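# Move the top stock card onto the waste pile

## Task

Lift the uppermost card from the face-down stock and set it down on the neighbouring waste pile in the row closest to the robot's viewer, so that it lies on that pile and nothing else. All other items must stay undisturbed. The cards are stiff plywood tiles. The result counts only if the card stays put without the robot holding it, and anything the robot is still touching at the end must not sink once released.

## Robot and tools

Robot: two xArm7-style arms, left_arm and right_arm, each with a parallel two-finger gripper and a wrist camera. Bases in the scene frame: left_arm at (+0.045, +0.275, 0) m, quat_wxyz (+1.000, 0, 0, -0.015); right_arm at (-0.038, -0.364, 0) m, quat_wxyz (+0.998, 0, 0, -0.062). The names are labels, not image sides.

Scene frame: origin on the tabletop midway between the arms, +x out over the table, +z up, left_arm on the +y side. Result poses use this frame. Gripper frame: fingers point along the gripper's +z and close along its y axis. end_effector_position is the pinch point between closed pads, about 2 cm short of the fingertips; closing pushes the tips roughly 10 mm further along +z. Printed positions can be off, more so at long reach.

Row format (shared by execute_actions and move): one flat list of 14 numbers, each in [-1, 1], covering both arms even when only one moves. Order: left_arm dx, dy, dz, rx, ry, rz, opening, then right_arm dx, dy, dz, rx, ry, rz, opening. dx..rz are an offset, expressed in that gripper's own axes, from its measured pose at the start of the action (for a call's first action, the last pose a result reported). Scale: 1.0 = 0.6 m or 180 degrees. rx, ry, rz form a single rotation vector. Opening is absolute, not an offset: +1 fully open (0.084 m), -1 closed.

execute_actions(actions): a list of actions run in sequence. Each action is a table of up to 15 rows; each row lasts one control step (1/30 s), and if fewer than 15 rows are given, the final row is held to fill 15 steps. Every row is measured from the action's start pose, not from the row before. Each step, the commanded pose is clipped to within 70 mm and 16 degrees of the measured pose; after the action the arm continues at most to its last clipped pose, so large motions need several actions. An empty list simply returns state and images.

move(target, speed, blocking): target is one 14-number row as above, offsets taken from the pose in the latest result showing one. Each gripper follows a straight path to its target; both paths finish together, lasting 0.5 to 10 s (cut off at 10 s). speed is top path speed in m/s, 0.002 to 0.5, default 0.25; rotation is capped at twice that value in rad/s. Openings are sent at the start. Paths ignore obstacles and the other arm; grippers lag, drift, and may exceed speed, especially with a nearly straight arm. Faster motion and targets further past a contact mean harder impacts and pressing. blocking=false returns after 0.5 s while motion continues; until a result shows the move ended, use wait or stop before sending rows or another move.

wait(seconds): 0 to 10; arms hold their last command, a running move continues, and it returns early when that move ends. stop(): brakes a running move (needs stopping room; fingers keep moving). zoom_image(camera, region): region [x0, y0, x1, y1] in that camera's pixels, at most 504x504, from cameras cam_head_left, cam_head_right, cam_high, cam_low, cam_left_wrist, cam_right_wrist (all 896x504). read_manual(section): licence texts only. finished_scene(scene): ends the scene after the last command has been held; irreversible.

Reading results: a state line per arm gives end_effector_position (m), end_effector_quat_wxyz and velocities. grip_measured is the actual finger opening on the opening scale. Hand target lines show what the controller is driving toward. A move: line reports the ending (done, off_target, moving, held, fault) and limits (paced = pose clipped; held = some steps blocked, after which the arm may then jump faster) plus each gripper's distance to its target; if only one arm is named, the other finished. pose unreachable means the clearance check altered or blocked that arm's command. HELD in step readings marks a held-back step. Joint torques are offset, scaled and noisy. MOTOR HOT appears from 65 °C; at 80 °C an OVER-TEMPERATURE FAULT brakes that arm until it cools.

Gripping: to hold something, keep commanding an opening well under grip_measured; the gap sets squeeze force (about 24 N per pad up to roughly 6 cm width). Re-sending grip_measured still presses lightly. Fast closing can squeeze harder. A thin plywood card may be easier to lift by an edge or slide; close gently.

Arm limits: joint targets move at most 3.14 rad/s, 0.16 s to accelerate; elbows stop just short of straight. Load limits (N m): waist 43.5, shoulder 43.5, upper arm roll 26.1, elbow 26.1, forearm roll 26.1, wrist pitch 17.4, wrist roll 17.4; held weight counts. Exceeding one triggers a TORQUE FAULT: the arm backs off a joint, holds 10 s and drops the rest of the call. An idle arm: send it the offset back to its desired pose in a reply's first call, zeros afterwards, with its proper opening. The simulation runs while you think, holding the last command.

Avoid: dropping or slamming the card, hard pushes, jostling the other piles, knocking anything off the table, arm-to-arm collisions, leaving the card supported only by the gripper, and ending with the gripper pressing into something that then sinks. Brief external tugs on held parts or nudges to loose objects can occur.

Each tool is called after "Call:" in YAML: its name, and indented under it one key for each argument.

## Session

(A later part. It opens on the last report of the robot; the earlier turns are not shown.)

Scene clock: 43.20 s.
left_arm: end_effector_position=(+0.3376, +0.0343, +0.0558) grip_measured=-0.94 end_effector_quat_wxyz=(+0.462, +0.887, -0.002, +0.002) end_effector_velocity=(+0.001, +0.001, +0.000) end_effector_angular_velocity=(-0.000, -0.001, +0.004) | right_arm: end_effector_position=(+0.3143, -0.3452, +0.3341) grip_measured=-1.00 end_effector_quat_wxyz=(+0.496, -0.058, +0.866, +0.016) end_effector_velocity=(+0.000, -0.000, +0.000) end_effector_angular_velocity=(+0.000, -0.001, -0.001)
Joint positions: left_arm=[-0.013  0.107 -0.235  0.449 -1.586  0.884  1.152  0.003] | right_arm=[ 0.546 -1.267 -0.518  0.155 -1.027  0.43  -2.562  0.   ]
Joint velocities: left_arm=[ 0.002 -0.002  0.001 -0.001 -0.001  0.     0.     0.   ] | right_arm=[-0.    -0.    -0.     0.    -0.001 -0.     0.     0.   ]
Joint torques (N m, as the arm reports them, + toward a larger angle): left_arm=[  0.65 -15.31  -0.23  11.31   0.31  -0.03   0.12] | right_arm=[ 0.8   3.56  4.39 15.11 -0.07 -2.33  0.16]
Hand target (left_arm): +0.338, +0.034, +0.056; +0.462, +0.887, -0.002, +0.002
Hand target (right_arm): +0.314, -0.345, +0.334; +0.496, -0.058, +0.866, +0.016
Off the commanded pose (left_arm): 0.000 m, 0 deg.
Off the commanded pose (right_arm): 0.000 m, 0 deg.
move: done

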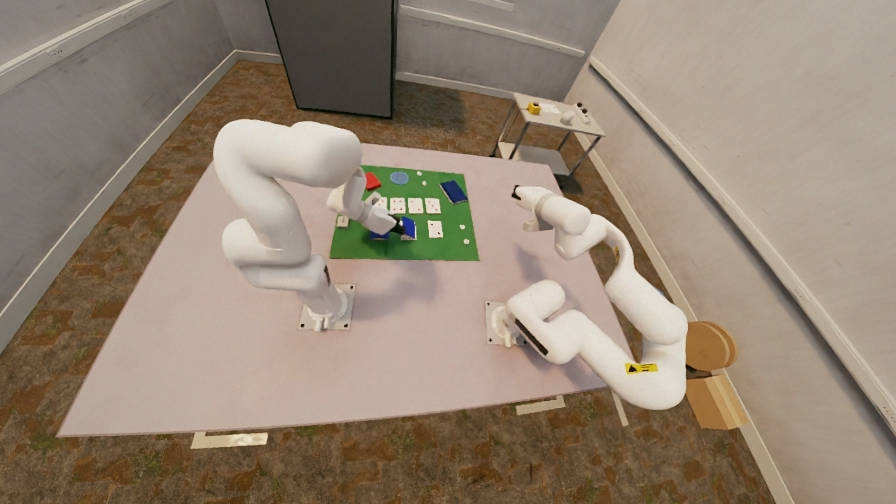

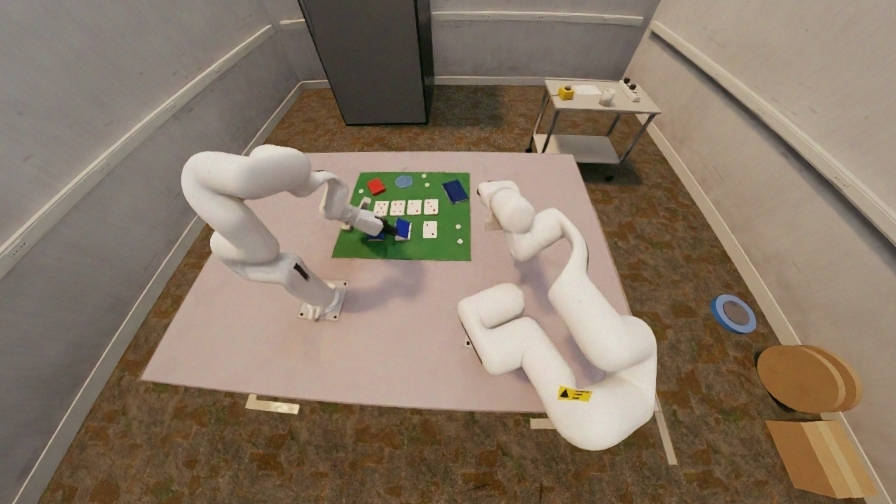

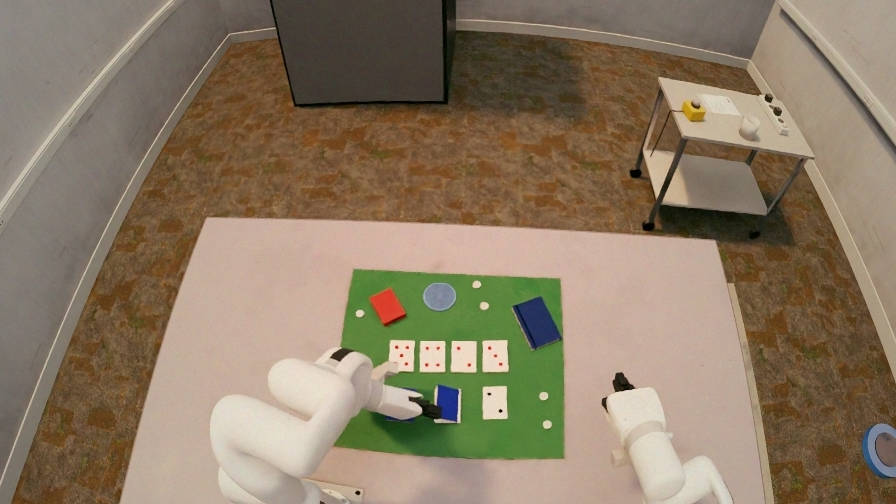

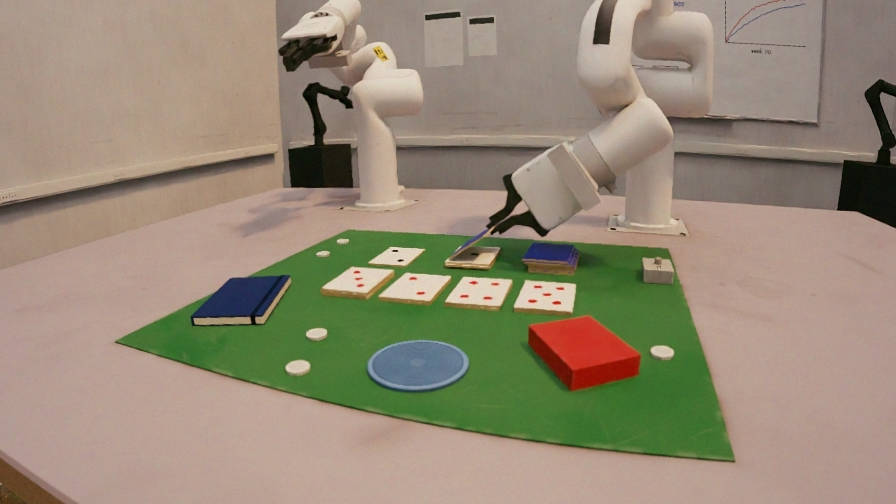

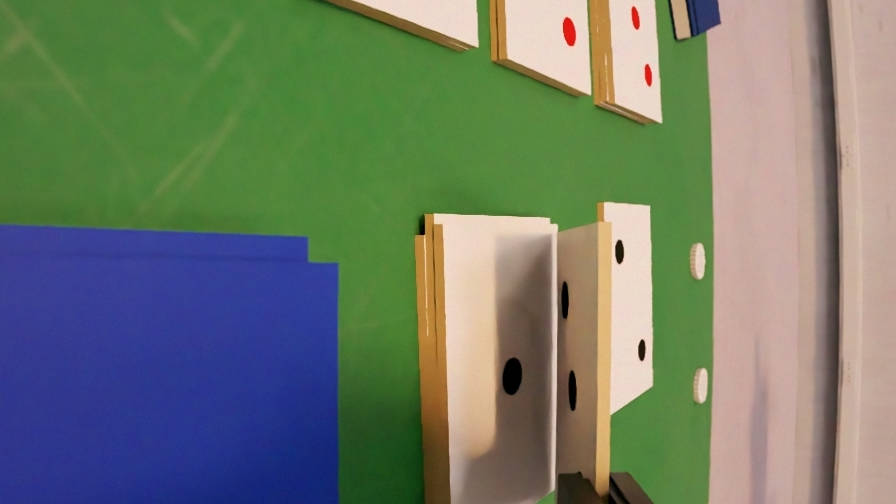

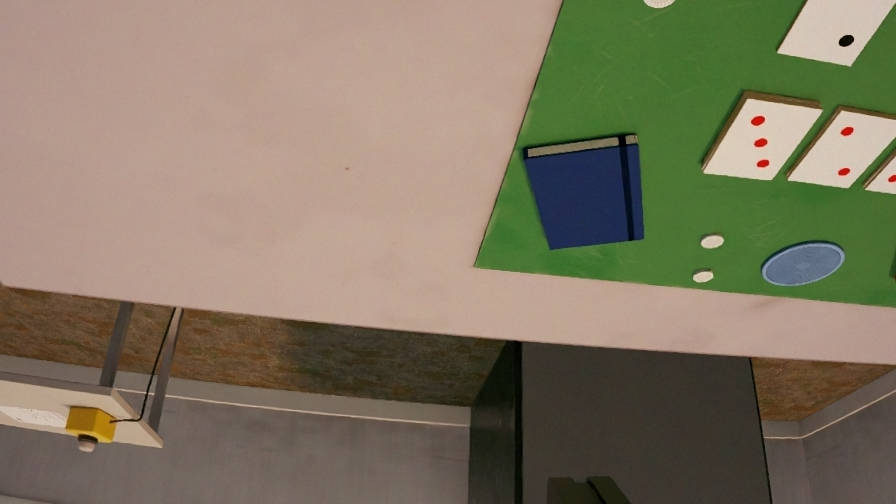

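Call:
move:
  target: [0,-0.0041,0.0029,0,0,0,-1,0,0,0,0,0,0,-1]
  speed: 0.02

Call:
zoom_image:
  camera: "cam_low"
  region: [430,200,530,280]

Scene clock: 44.17 s.
left_arm: end_effector_position=(+0.3378, +0.0342, +0.0530) grip_measured=-0.94 end_effector_quat_wxyz=(+0.462, +0.887, -0.002, +0.002) end_effector_velocity=(-0.001, +0.000, -0.001) end_effector_angular_velocity=(+0.001, +0.001, -0.000) | right_arm: end_effector_position=(+0.3143, -0.3452, +0.3341) grip_measured=-1.00 end_effector_quat_wxyz=(+0.496, -0.058, +0.866, +0.016) end_effector_velocity=(+0.000, +0.000, +0.000) end_effector_angular_velocity=(-0.002, -0.001, +0.001)
Joint positions: left_arm=[-0.013  0.12  -0.235  0.453 -1.592  0.882  1.163  0.003] | right_arm=[ 0.546 -1.267 -0.518  0.155 -1.027  0.43  -2.562  0.   ]
Joint velocities: left_arm=[-0.     0.    -0.    -0.002 -0.001 -0.001  0.001  0.   ] | right_arm=[ 0.001  0.     0.001  0.    -0.001 -0.    -0.     0.   ]
Joint torques (N m, as the arm reports them, + toward a larger angle): left_arm=[  0.19 -14.38  -0.43  10.79   0.41  -0.19  -0.02] | right_arm=[ 0.62  3.51  4.47 15.13 -0.04 -2.32  0.11]
Hand target (left_arm): +0.338, +0.034, +0.053; +0.462, +0.887, -0.002, +0.002
Hand target (right_arm): +0.314, -0.345, +0.334; +0.496, -0.058, +0.866, +0.016
Off the commanded pose (left_arm): 0.000 m, 0 deg.
Off the commanded pose (right_arm): 0.000 m, 0 deg.
move: done

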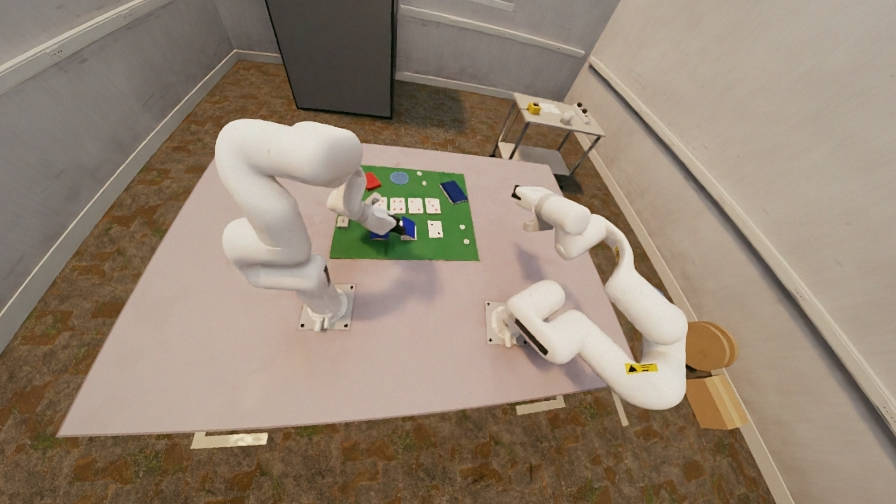

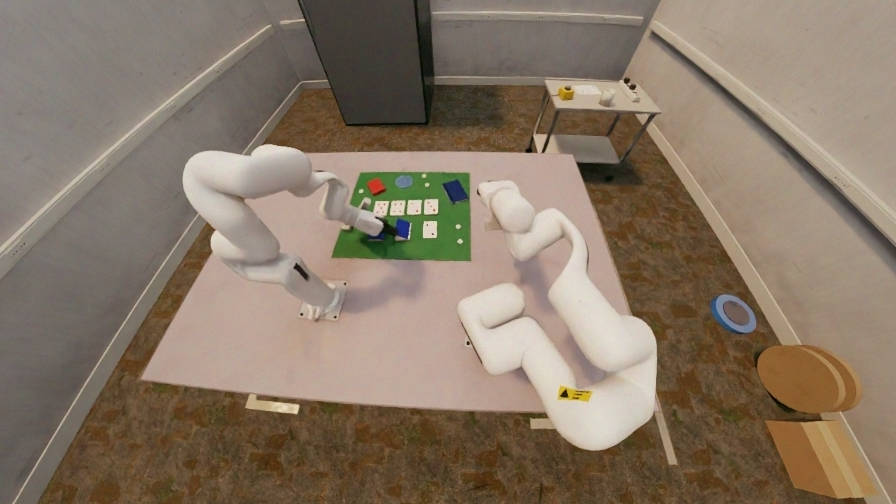

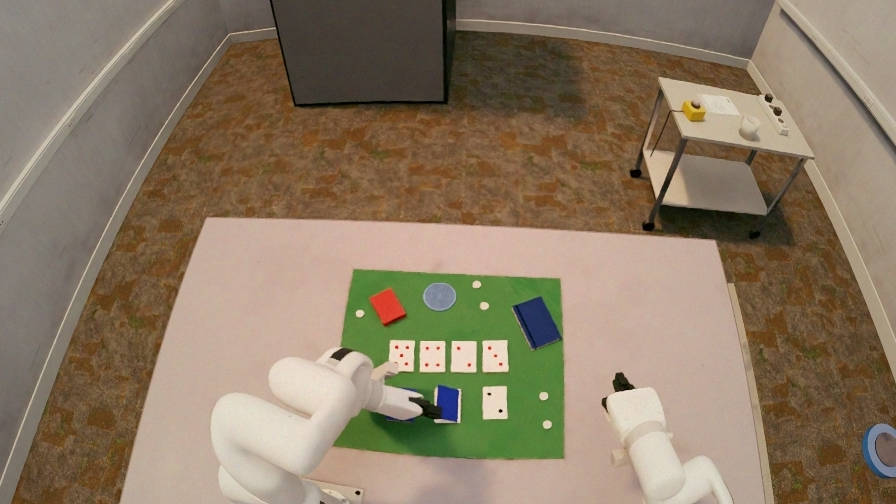

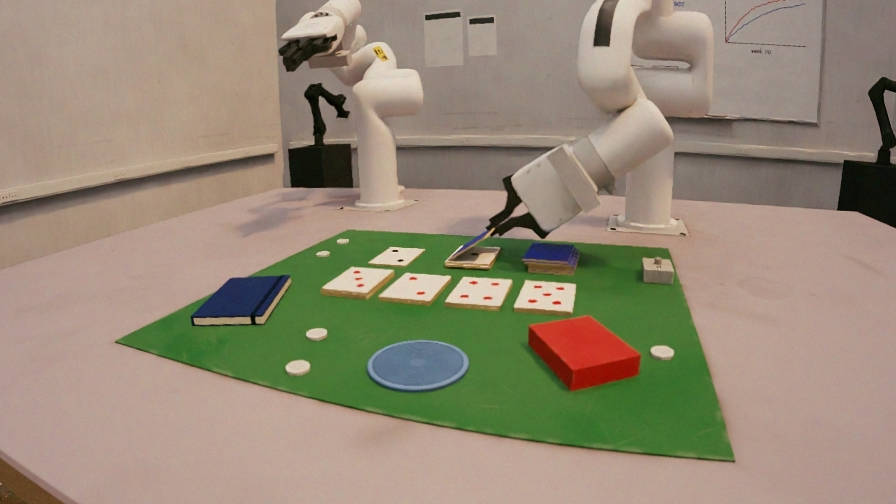

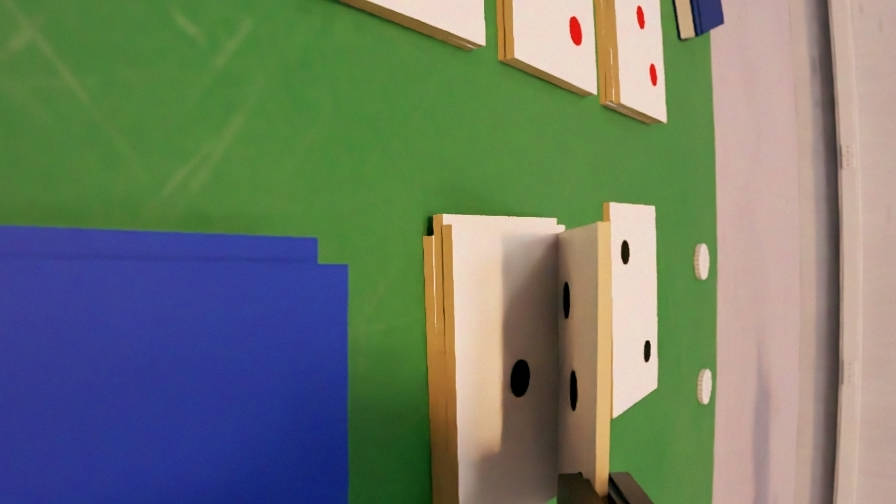

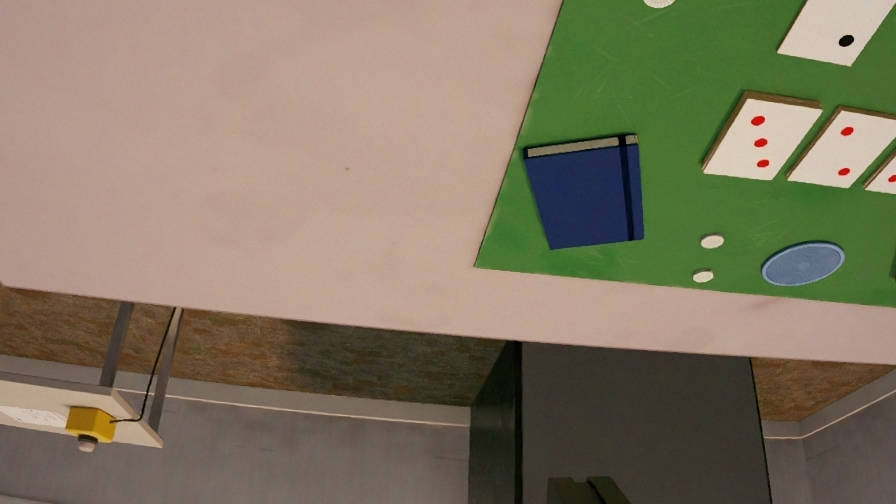

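Region (430, 200, 530, 280) of cam_low's 896x504 image, scaled by 5.040, with more detail than that image has; it fills the top 403 rows of this view, and the rest is white.

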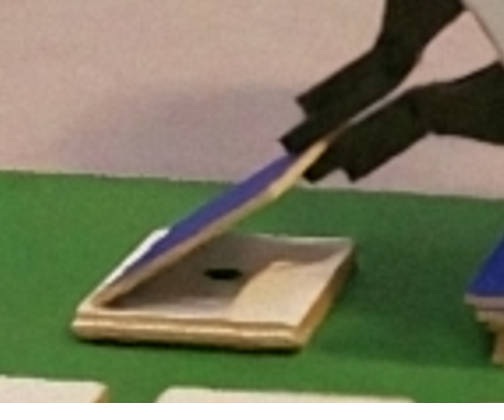

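Call:
move:
  target: [0,0,0,0,0,0,-0.62,0,0,0,0,0,0,-1]
  speed: 0.02

Call:
zoom_image:
  camera: "cam_low"
  region: [430,190,590,290]

Scene clock: 47.50 s.
left_arm: end_effector_position=(+0.3378, +0.0342, +0.0530) grip_measured=-0.64 end_effector_quat_wxyz=(+0.462, +0.887, -0.002, +0.002) end_effector_velocity=(-0.001, -0.001, +0.000) end_effector_angular_velocity=(-0.001, +0.002, -0.000) | right_arm: end_effector_position=(+0.3143, -0.3452, +0.3341) grip_measured=-1.00 end_effector_quat_wxyz=(+0.496, -0.058, +0.866, +0.016) end_effector_velocity=(+0.000, -0.000, +0.000) end_effector_angular_velocity=(-0.000, -0.000, -0.000)
Joint positions: left_arm=[-0.013  0.12  -0.235  0.452 -1.592  0.882  1.163  0.016] | right_arm=[ 0.546 -1.267 -0.518  0.155 -1.027  0.43  -2.562  0.   ]
Joint velocities: left_arm=[-0.001  0.    -0.002 -0.    -0.001  0.001 -0.002  0.   ] | right_arm=[ 0.001  0.001 -0.     0.001 -0.001  0.     0.001  0.   ]
Joint torques (N m, as the arm reports them, + toward a larger angle): left_arm=[  0.61 -15.4   -0.27  11.19   0.37   0.02   0.14] | right_arm=[ 0.92  3.4   4.52 15.06 -0.07 -2.32  0.14]
Hand target (left_arm): +0.338, +0.034, +0.053; +0.462, +0.887, -0.002, +0.002
Hand target (right_arm): +0.314, -0.345, +0.334; +0.496, -0.058, +0.866, +0.016
Off the commanded pose (left_arm): 0.000 m, 0 deg.
Off the commanded pose (right_arm): 0.000 m, 0 deg.
move: done

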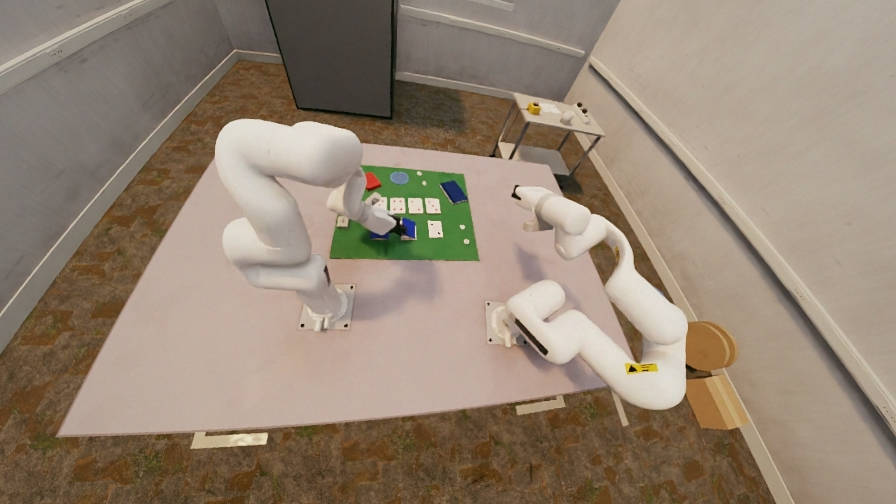

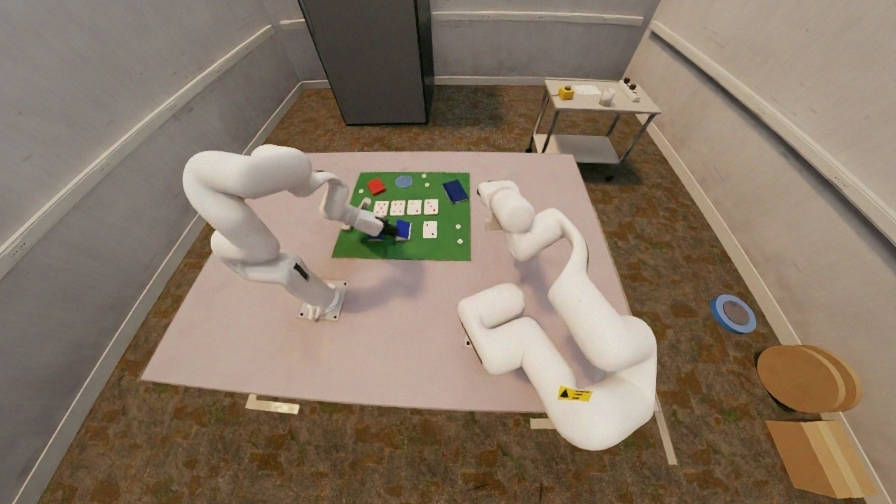

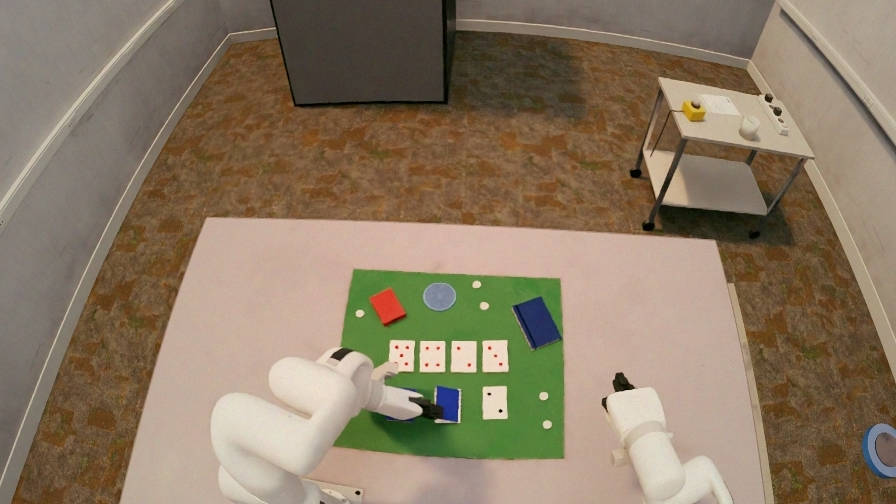

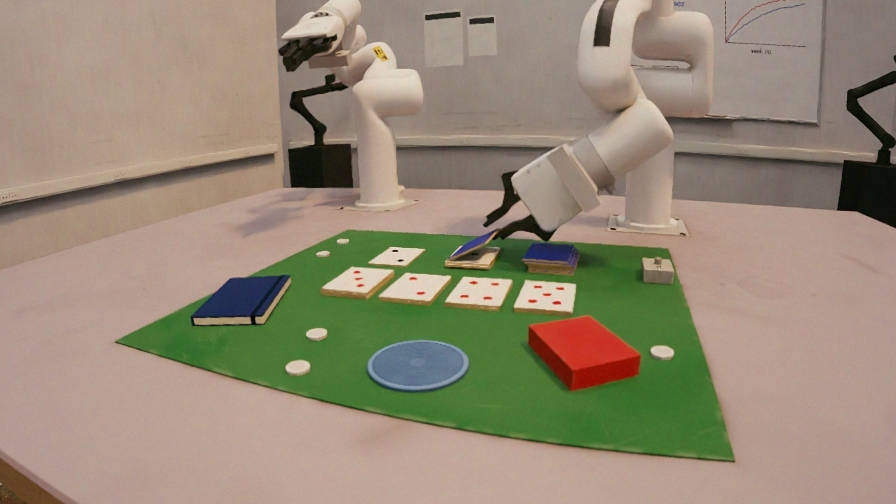

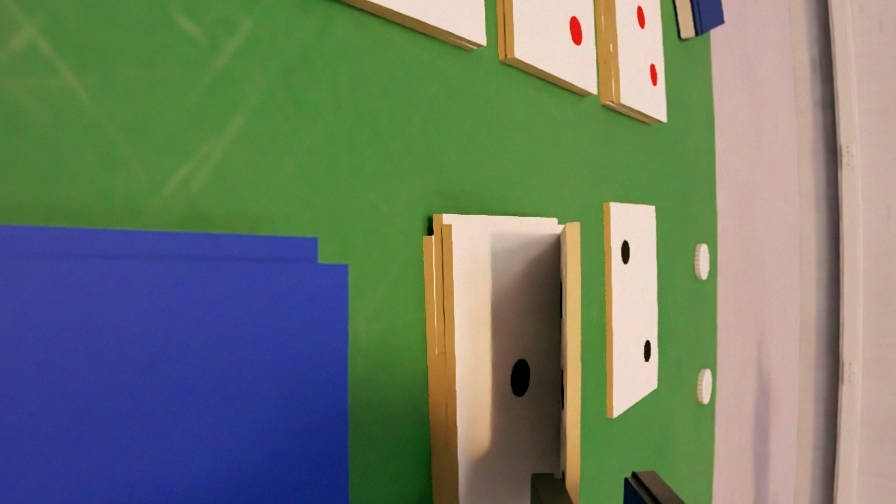

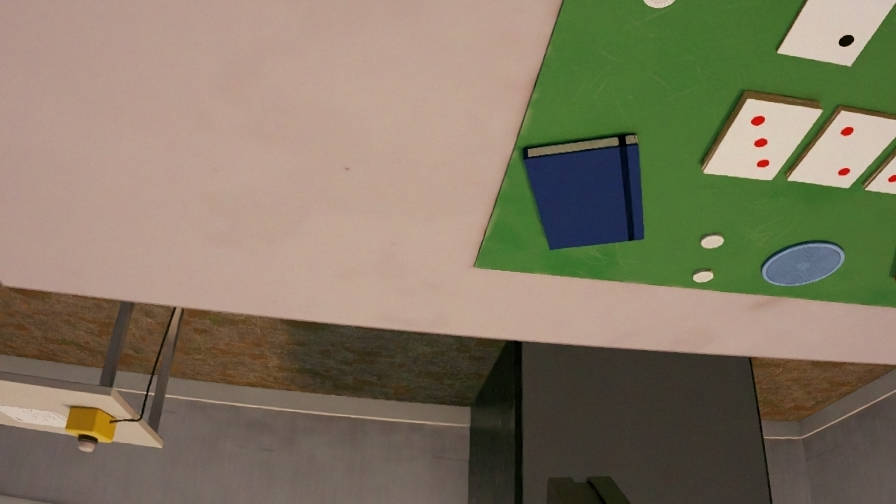

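Region (430, 190, 590, 290) of cam_low's 896x504 image, scaled by 3.150, with more detail than that image has; it fills the top 315 rows of this view, and the rest is white.

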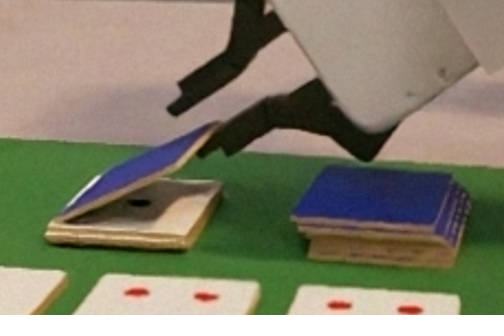

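Call:
move:
  target: [0,-0.0206,0.0083,0.0556,0,0,-0.62,0,0,0,0,0,0,-1]
  speed: 0.06

Call:
zoom_image:
  camera: "cam_low"
  region: [430,190,590,290]

Scene clock: 49.60 s.
left_arm: end_effector_position=(+0.3380, +0.0373, +0.0401) grip_measured=-0.64 end_effector_quat_wxyz=(+0.383, +0.924, -0.002, +0.002) end_effector_velocity=(-0.001, +0.001, -0.002) end_effector_angular_velocity=(+0.009, +0.004, +0.002) | right_arm: end_effector_position=(+0.3143, -0.3452, +0.3341) grip_measured=-1.00 end_effector_quat_wxyz=(+0.496, -0.058, +0.866, +0.016) end_effector_velocity=(-0.000, +0.000, -0.000) end_effector_angular_velocity=(-0.002, -0.000, +0.000)
Joint positions: left_arm=[-0.082  0.089 -0.285  0.459 -1.559  0.687  1.036  0.016] | right_arm=[ 0.546 -1.267 -0.518  0.155 -1.027  0.43  -2.562  0.   ]
Joint velocities: left_arm=[-0.003  0.001 -0.001 -0.001  0.003 -0.009 -0.007 -0.   ] | right_arm=[-0.001 -0.     0.001 -0.001 -0.001 -0.    -0.     0.   ]
Joint torques (N m, as the arm reports them, + toward a larger angle): left_arm=[  0.73 -14.99  -0.23  11.94   0.45  -0.3    0.13] | right_arm=[ 0.91  3.74  4.57 15.12 -0.11 -2.26  0.11]
Hand target (left_arm): +0.338, +0.037, +0.040; +0.383, +0.924, -0.002, +0.002
Hand target (right_arm): +0.314, -0.345, +0.334; +0.496, -0.058, +0.866, +0.016
Off the commanded pose (left_arm): 0.000 m, 0 deg.
Off the commanded pose (right_arm): 0.000 m, 0 deg.
move: done

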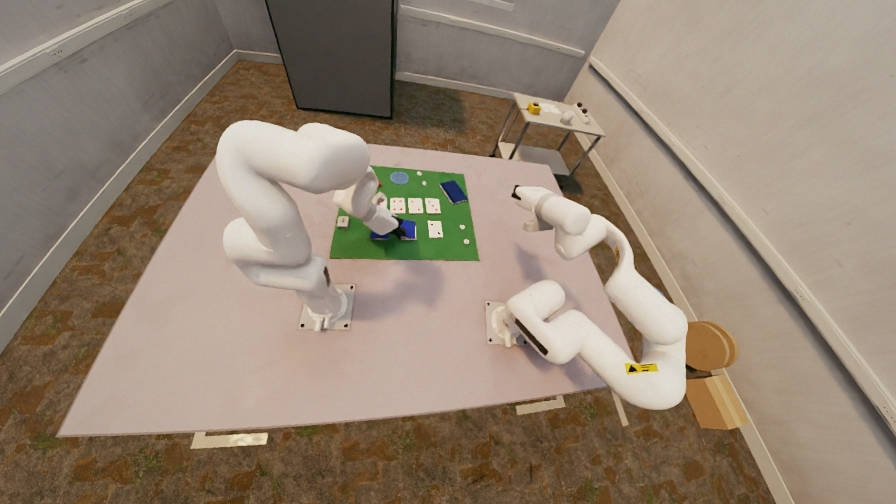

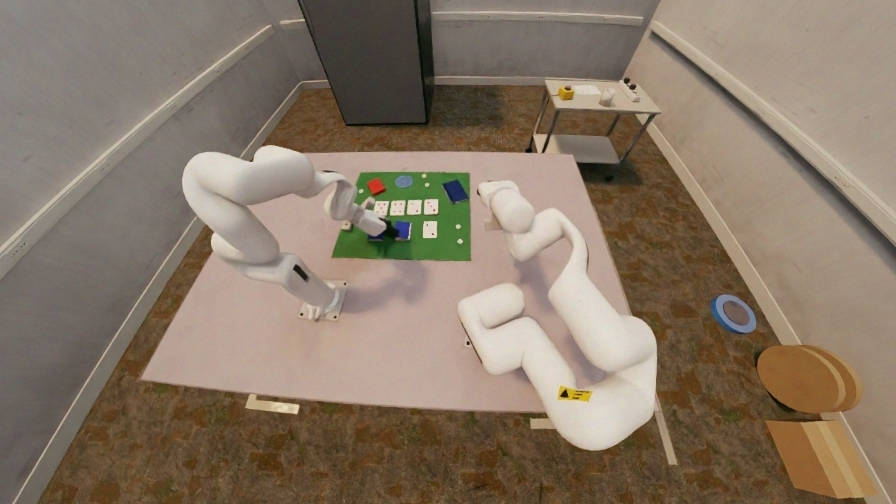

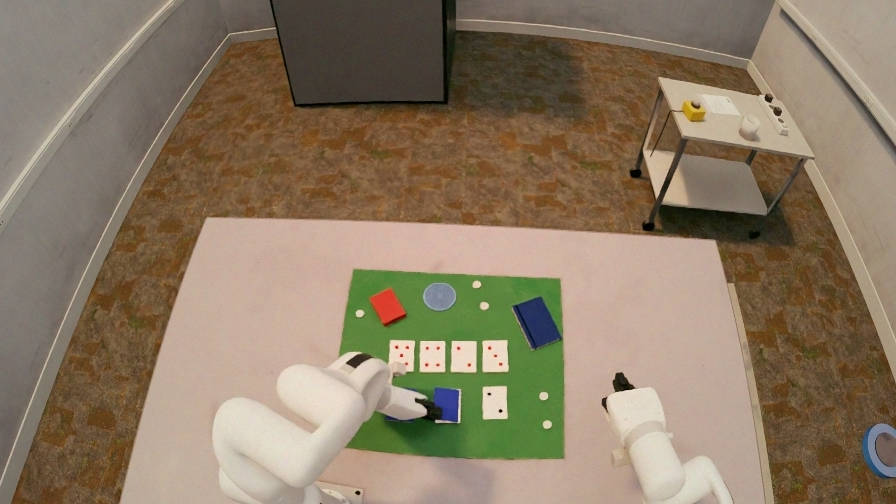

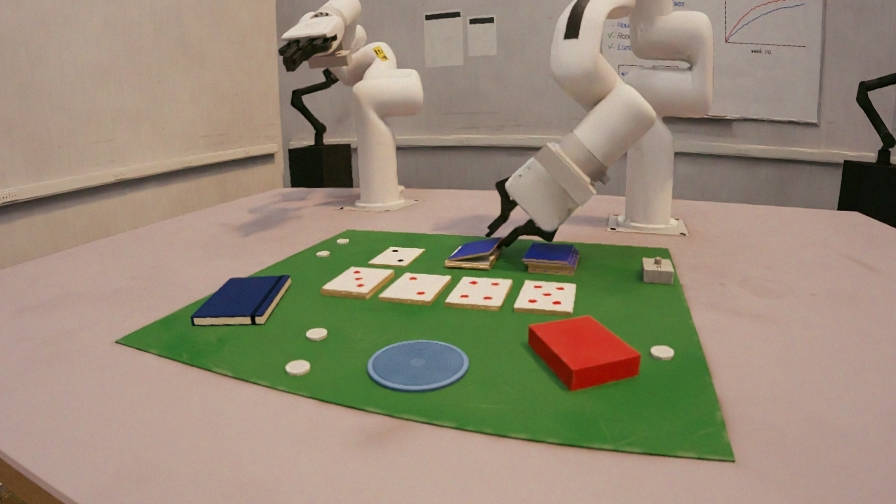

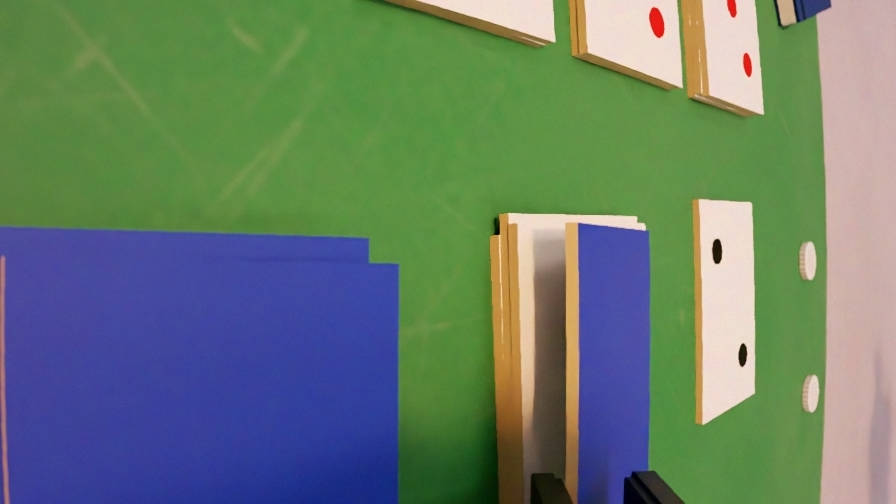

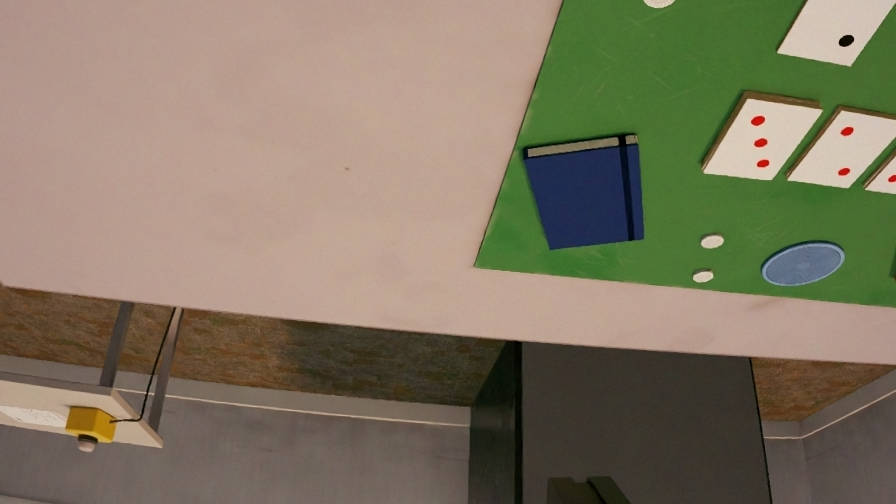

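Region (430, 190, 590, 290) of cam_low's 896x504 image, scaled by 3.150, with more detail than that image has; it fills the top 315 rows of this view, and the rest is white.

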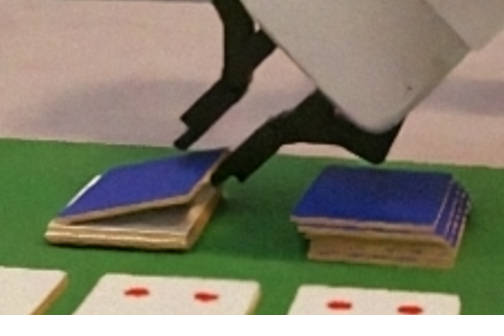

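Call:
move:
  target: [0,-0.0118,0.0047,0.0556,0,0,-0.62,0,0,0,0,0,0,-1]
  speed: 0.06

Call:
zoom_image:
  camera: "cam_low"
  region: [430,190,590,290]

Scene clock: 51.80 s.
left_arm: end_effector_position=(+0.3383, +0.0404, +0.0331) grip_measured=-0.64 end_effector_quat_wxyz=(+0.301, +0.954, -0.002, +0.002) end_effector_velocity=(+0.000, +0.001, +0.000) end_effector_angular_velocity=(+0.005, -0.000, +0.001) | right_arm: end_effector_position=(+0.3143, -0.3452, +0.3341) grip_measured=-1.00 end_effector_quat_wxyz=(+0.496, -0.058, +0.866, +0.016) end_effector_velocity=(-0.000, -0.000, +0.000) end_effector_angular_velocity=(-0.002, -0.000, -0.001)
Joint positions: left_arm=[-0.151  0.069 -0.334  0.467 -1.444  0.505  0.832  0.016] | right_arm=[ 0.546 -1.267 -0.518  0.155 -1.027  0.43  -2.562  0.   ]
Joint velocities: left_arm=[-0.002 -0.001  0.     0.     0.006 -0.004 -0.008  0.   ] | right_arm=[-0.001  0.     0.002  0.    -0.001  0.     0.001  0.   ]
Joint torques (N m, as the arm reports them, + toward a larger angle): left_arm=[  0.6  -14.85  -0.13  12.3    0.6   -0.78   0.19] | right_arm=[ 1.07  3.53  4.56 14.99 -0.15 -2.34  0.12]
Hand target (left_arm): +0.338, +0.040, +0.033; +0.301, +0.954, -0.002, +0.002
Hand target (right_arm): +0.314, -0.345, +0.334; +0.496, -0.058, +0.866, +0.016
Off the commanded pose (left_arm): 0.000 m, 0 deg.
Off the commanded pose (right_arm): 0.000 m, 0 deg.
move: done

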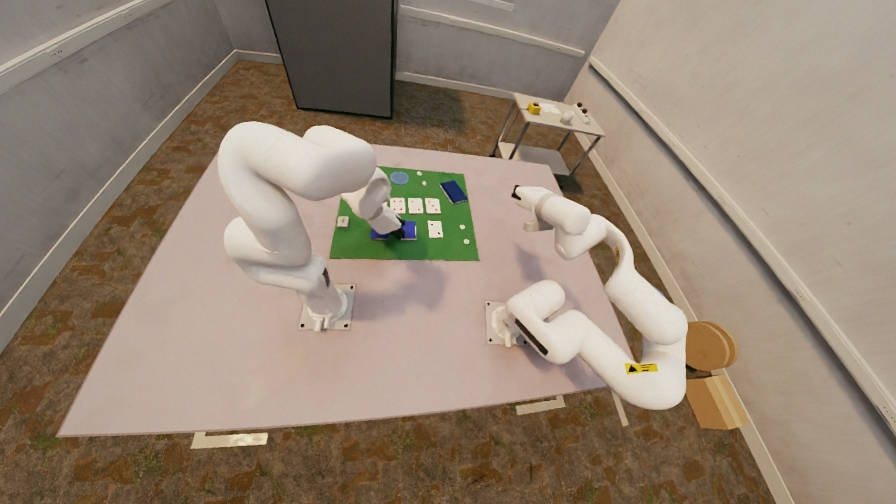

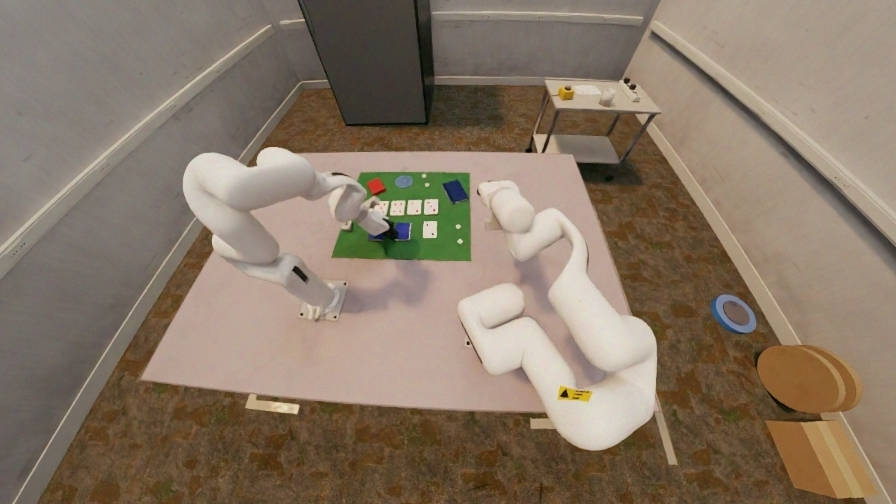

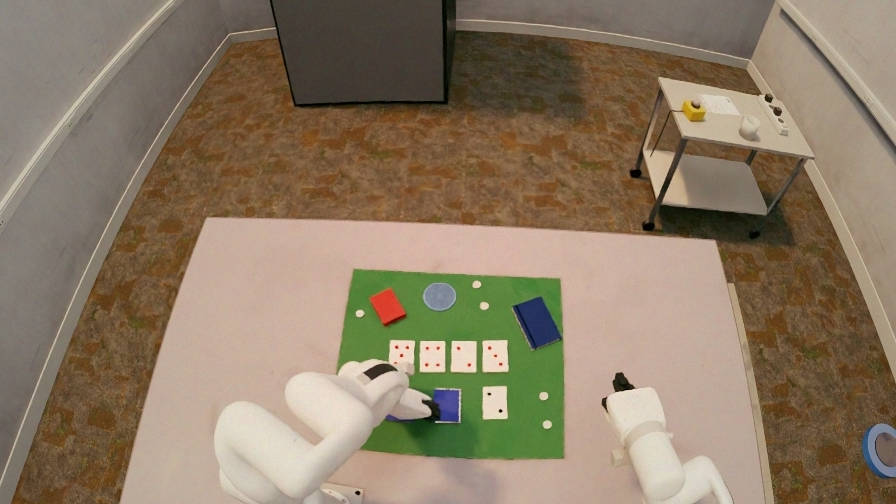

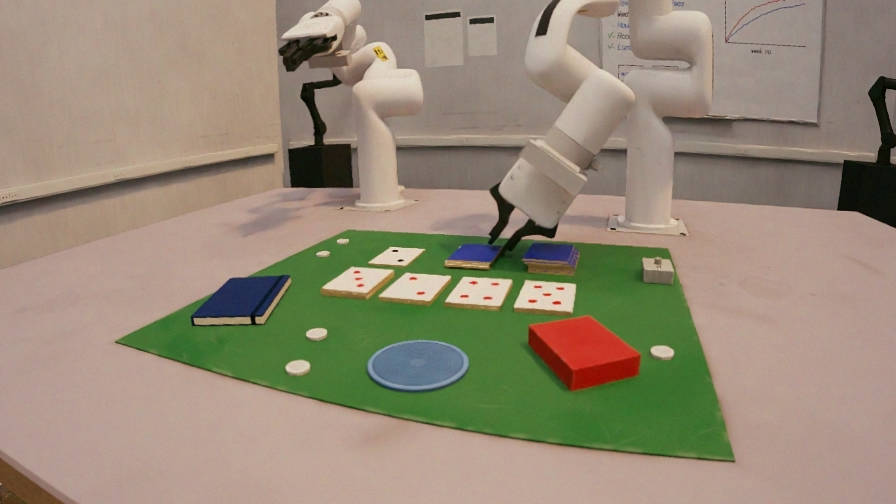

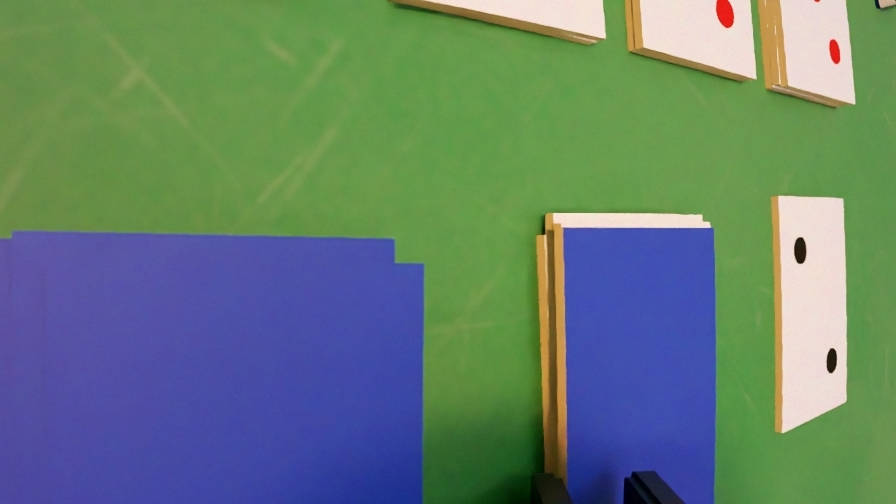

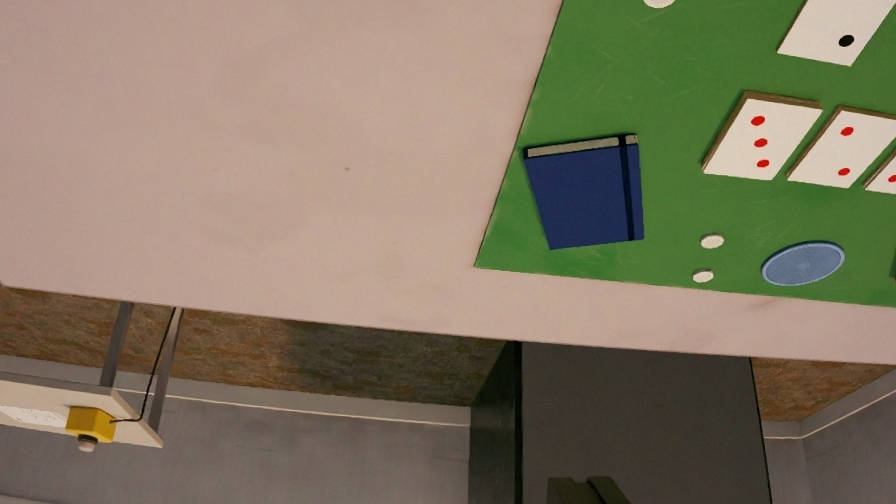

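Region (430, 190, 590, 290) of cam_low's 896x504 image, scaled by 3.150, with more detail than that image has; it fills the top 315 rows of this view, and the rest is white.

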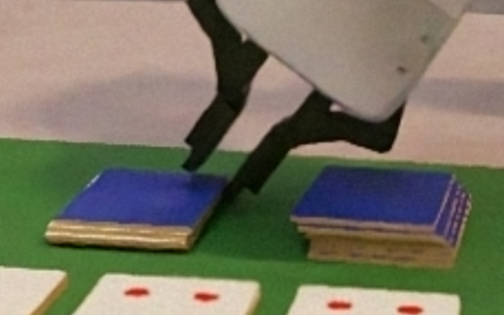

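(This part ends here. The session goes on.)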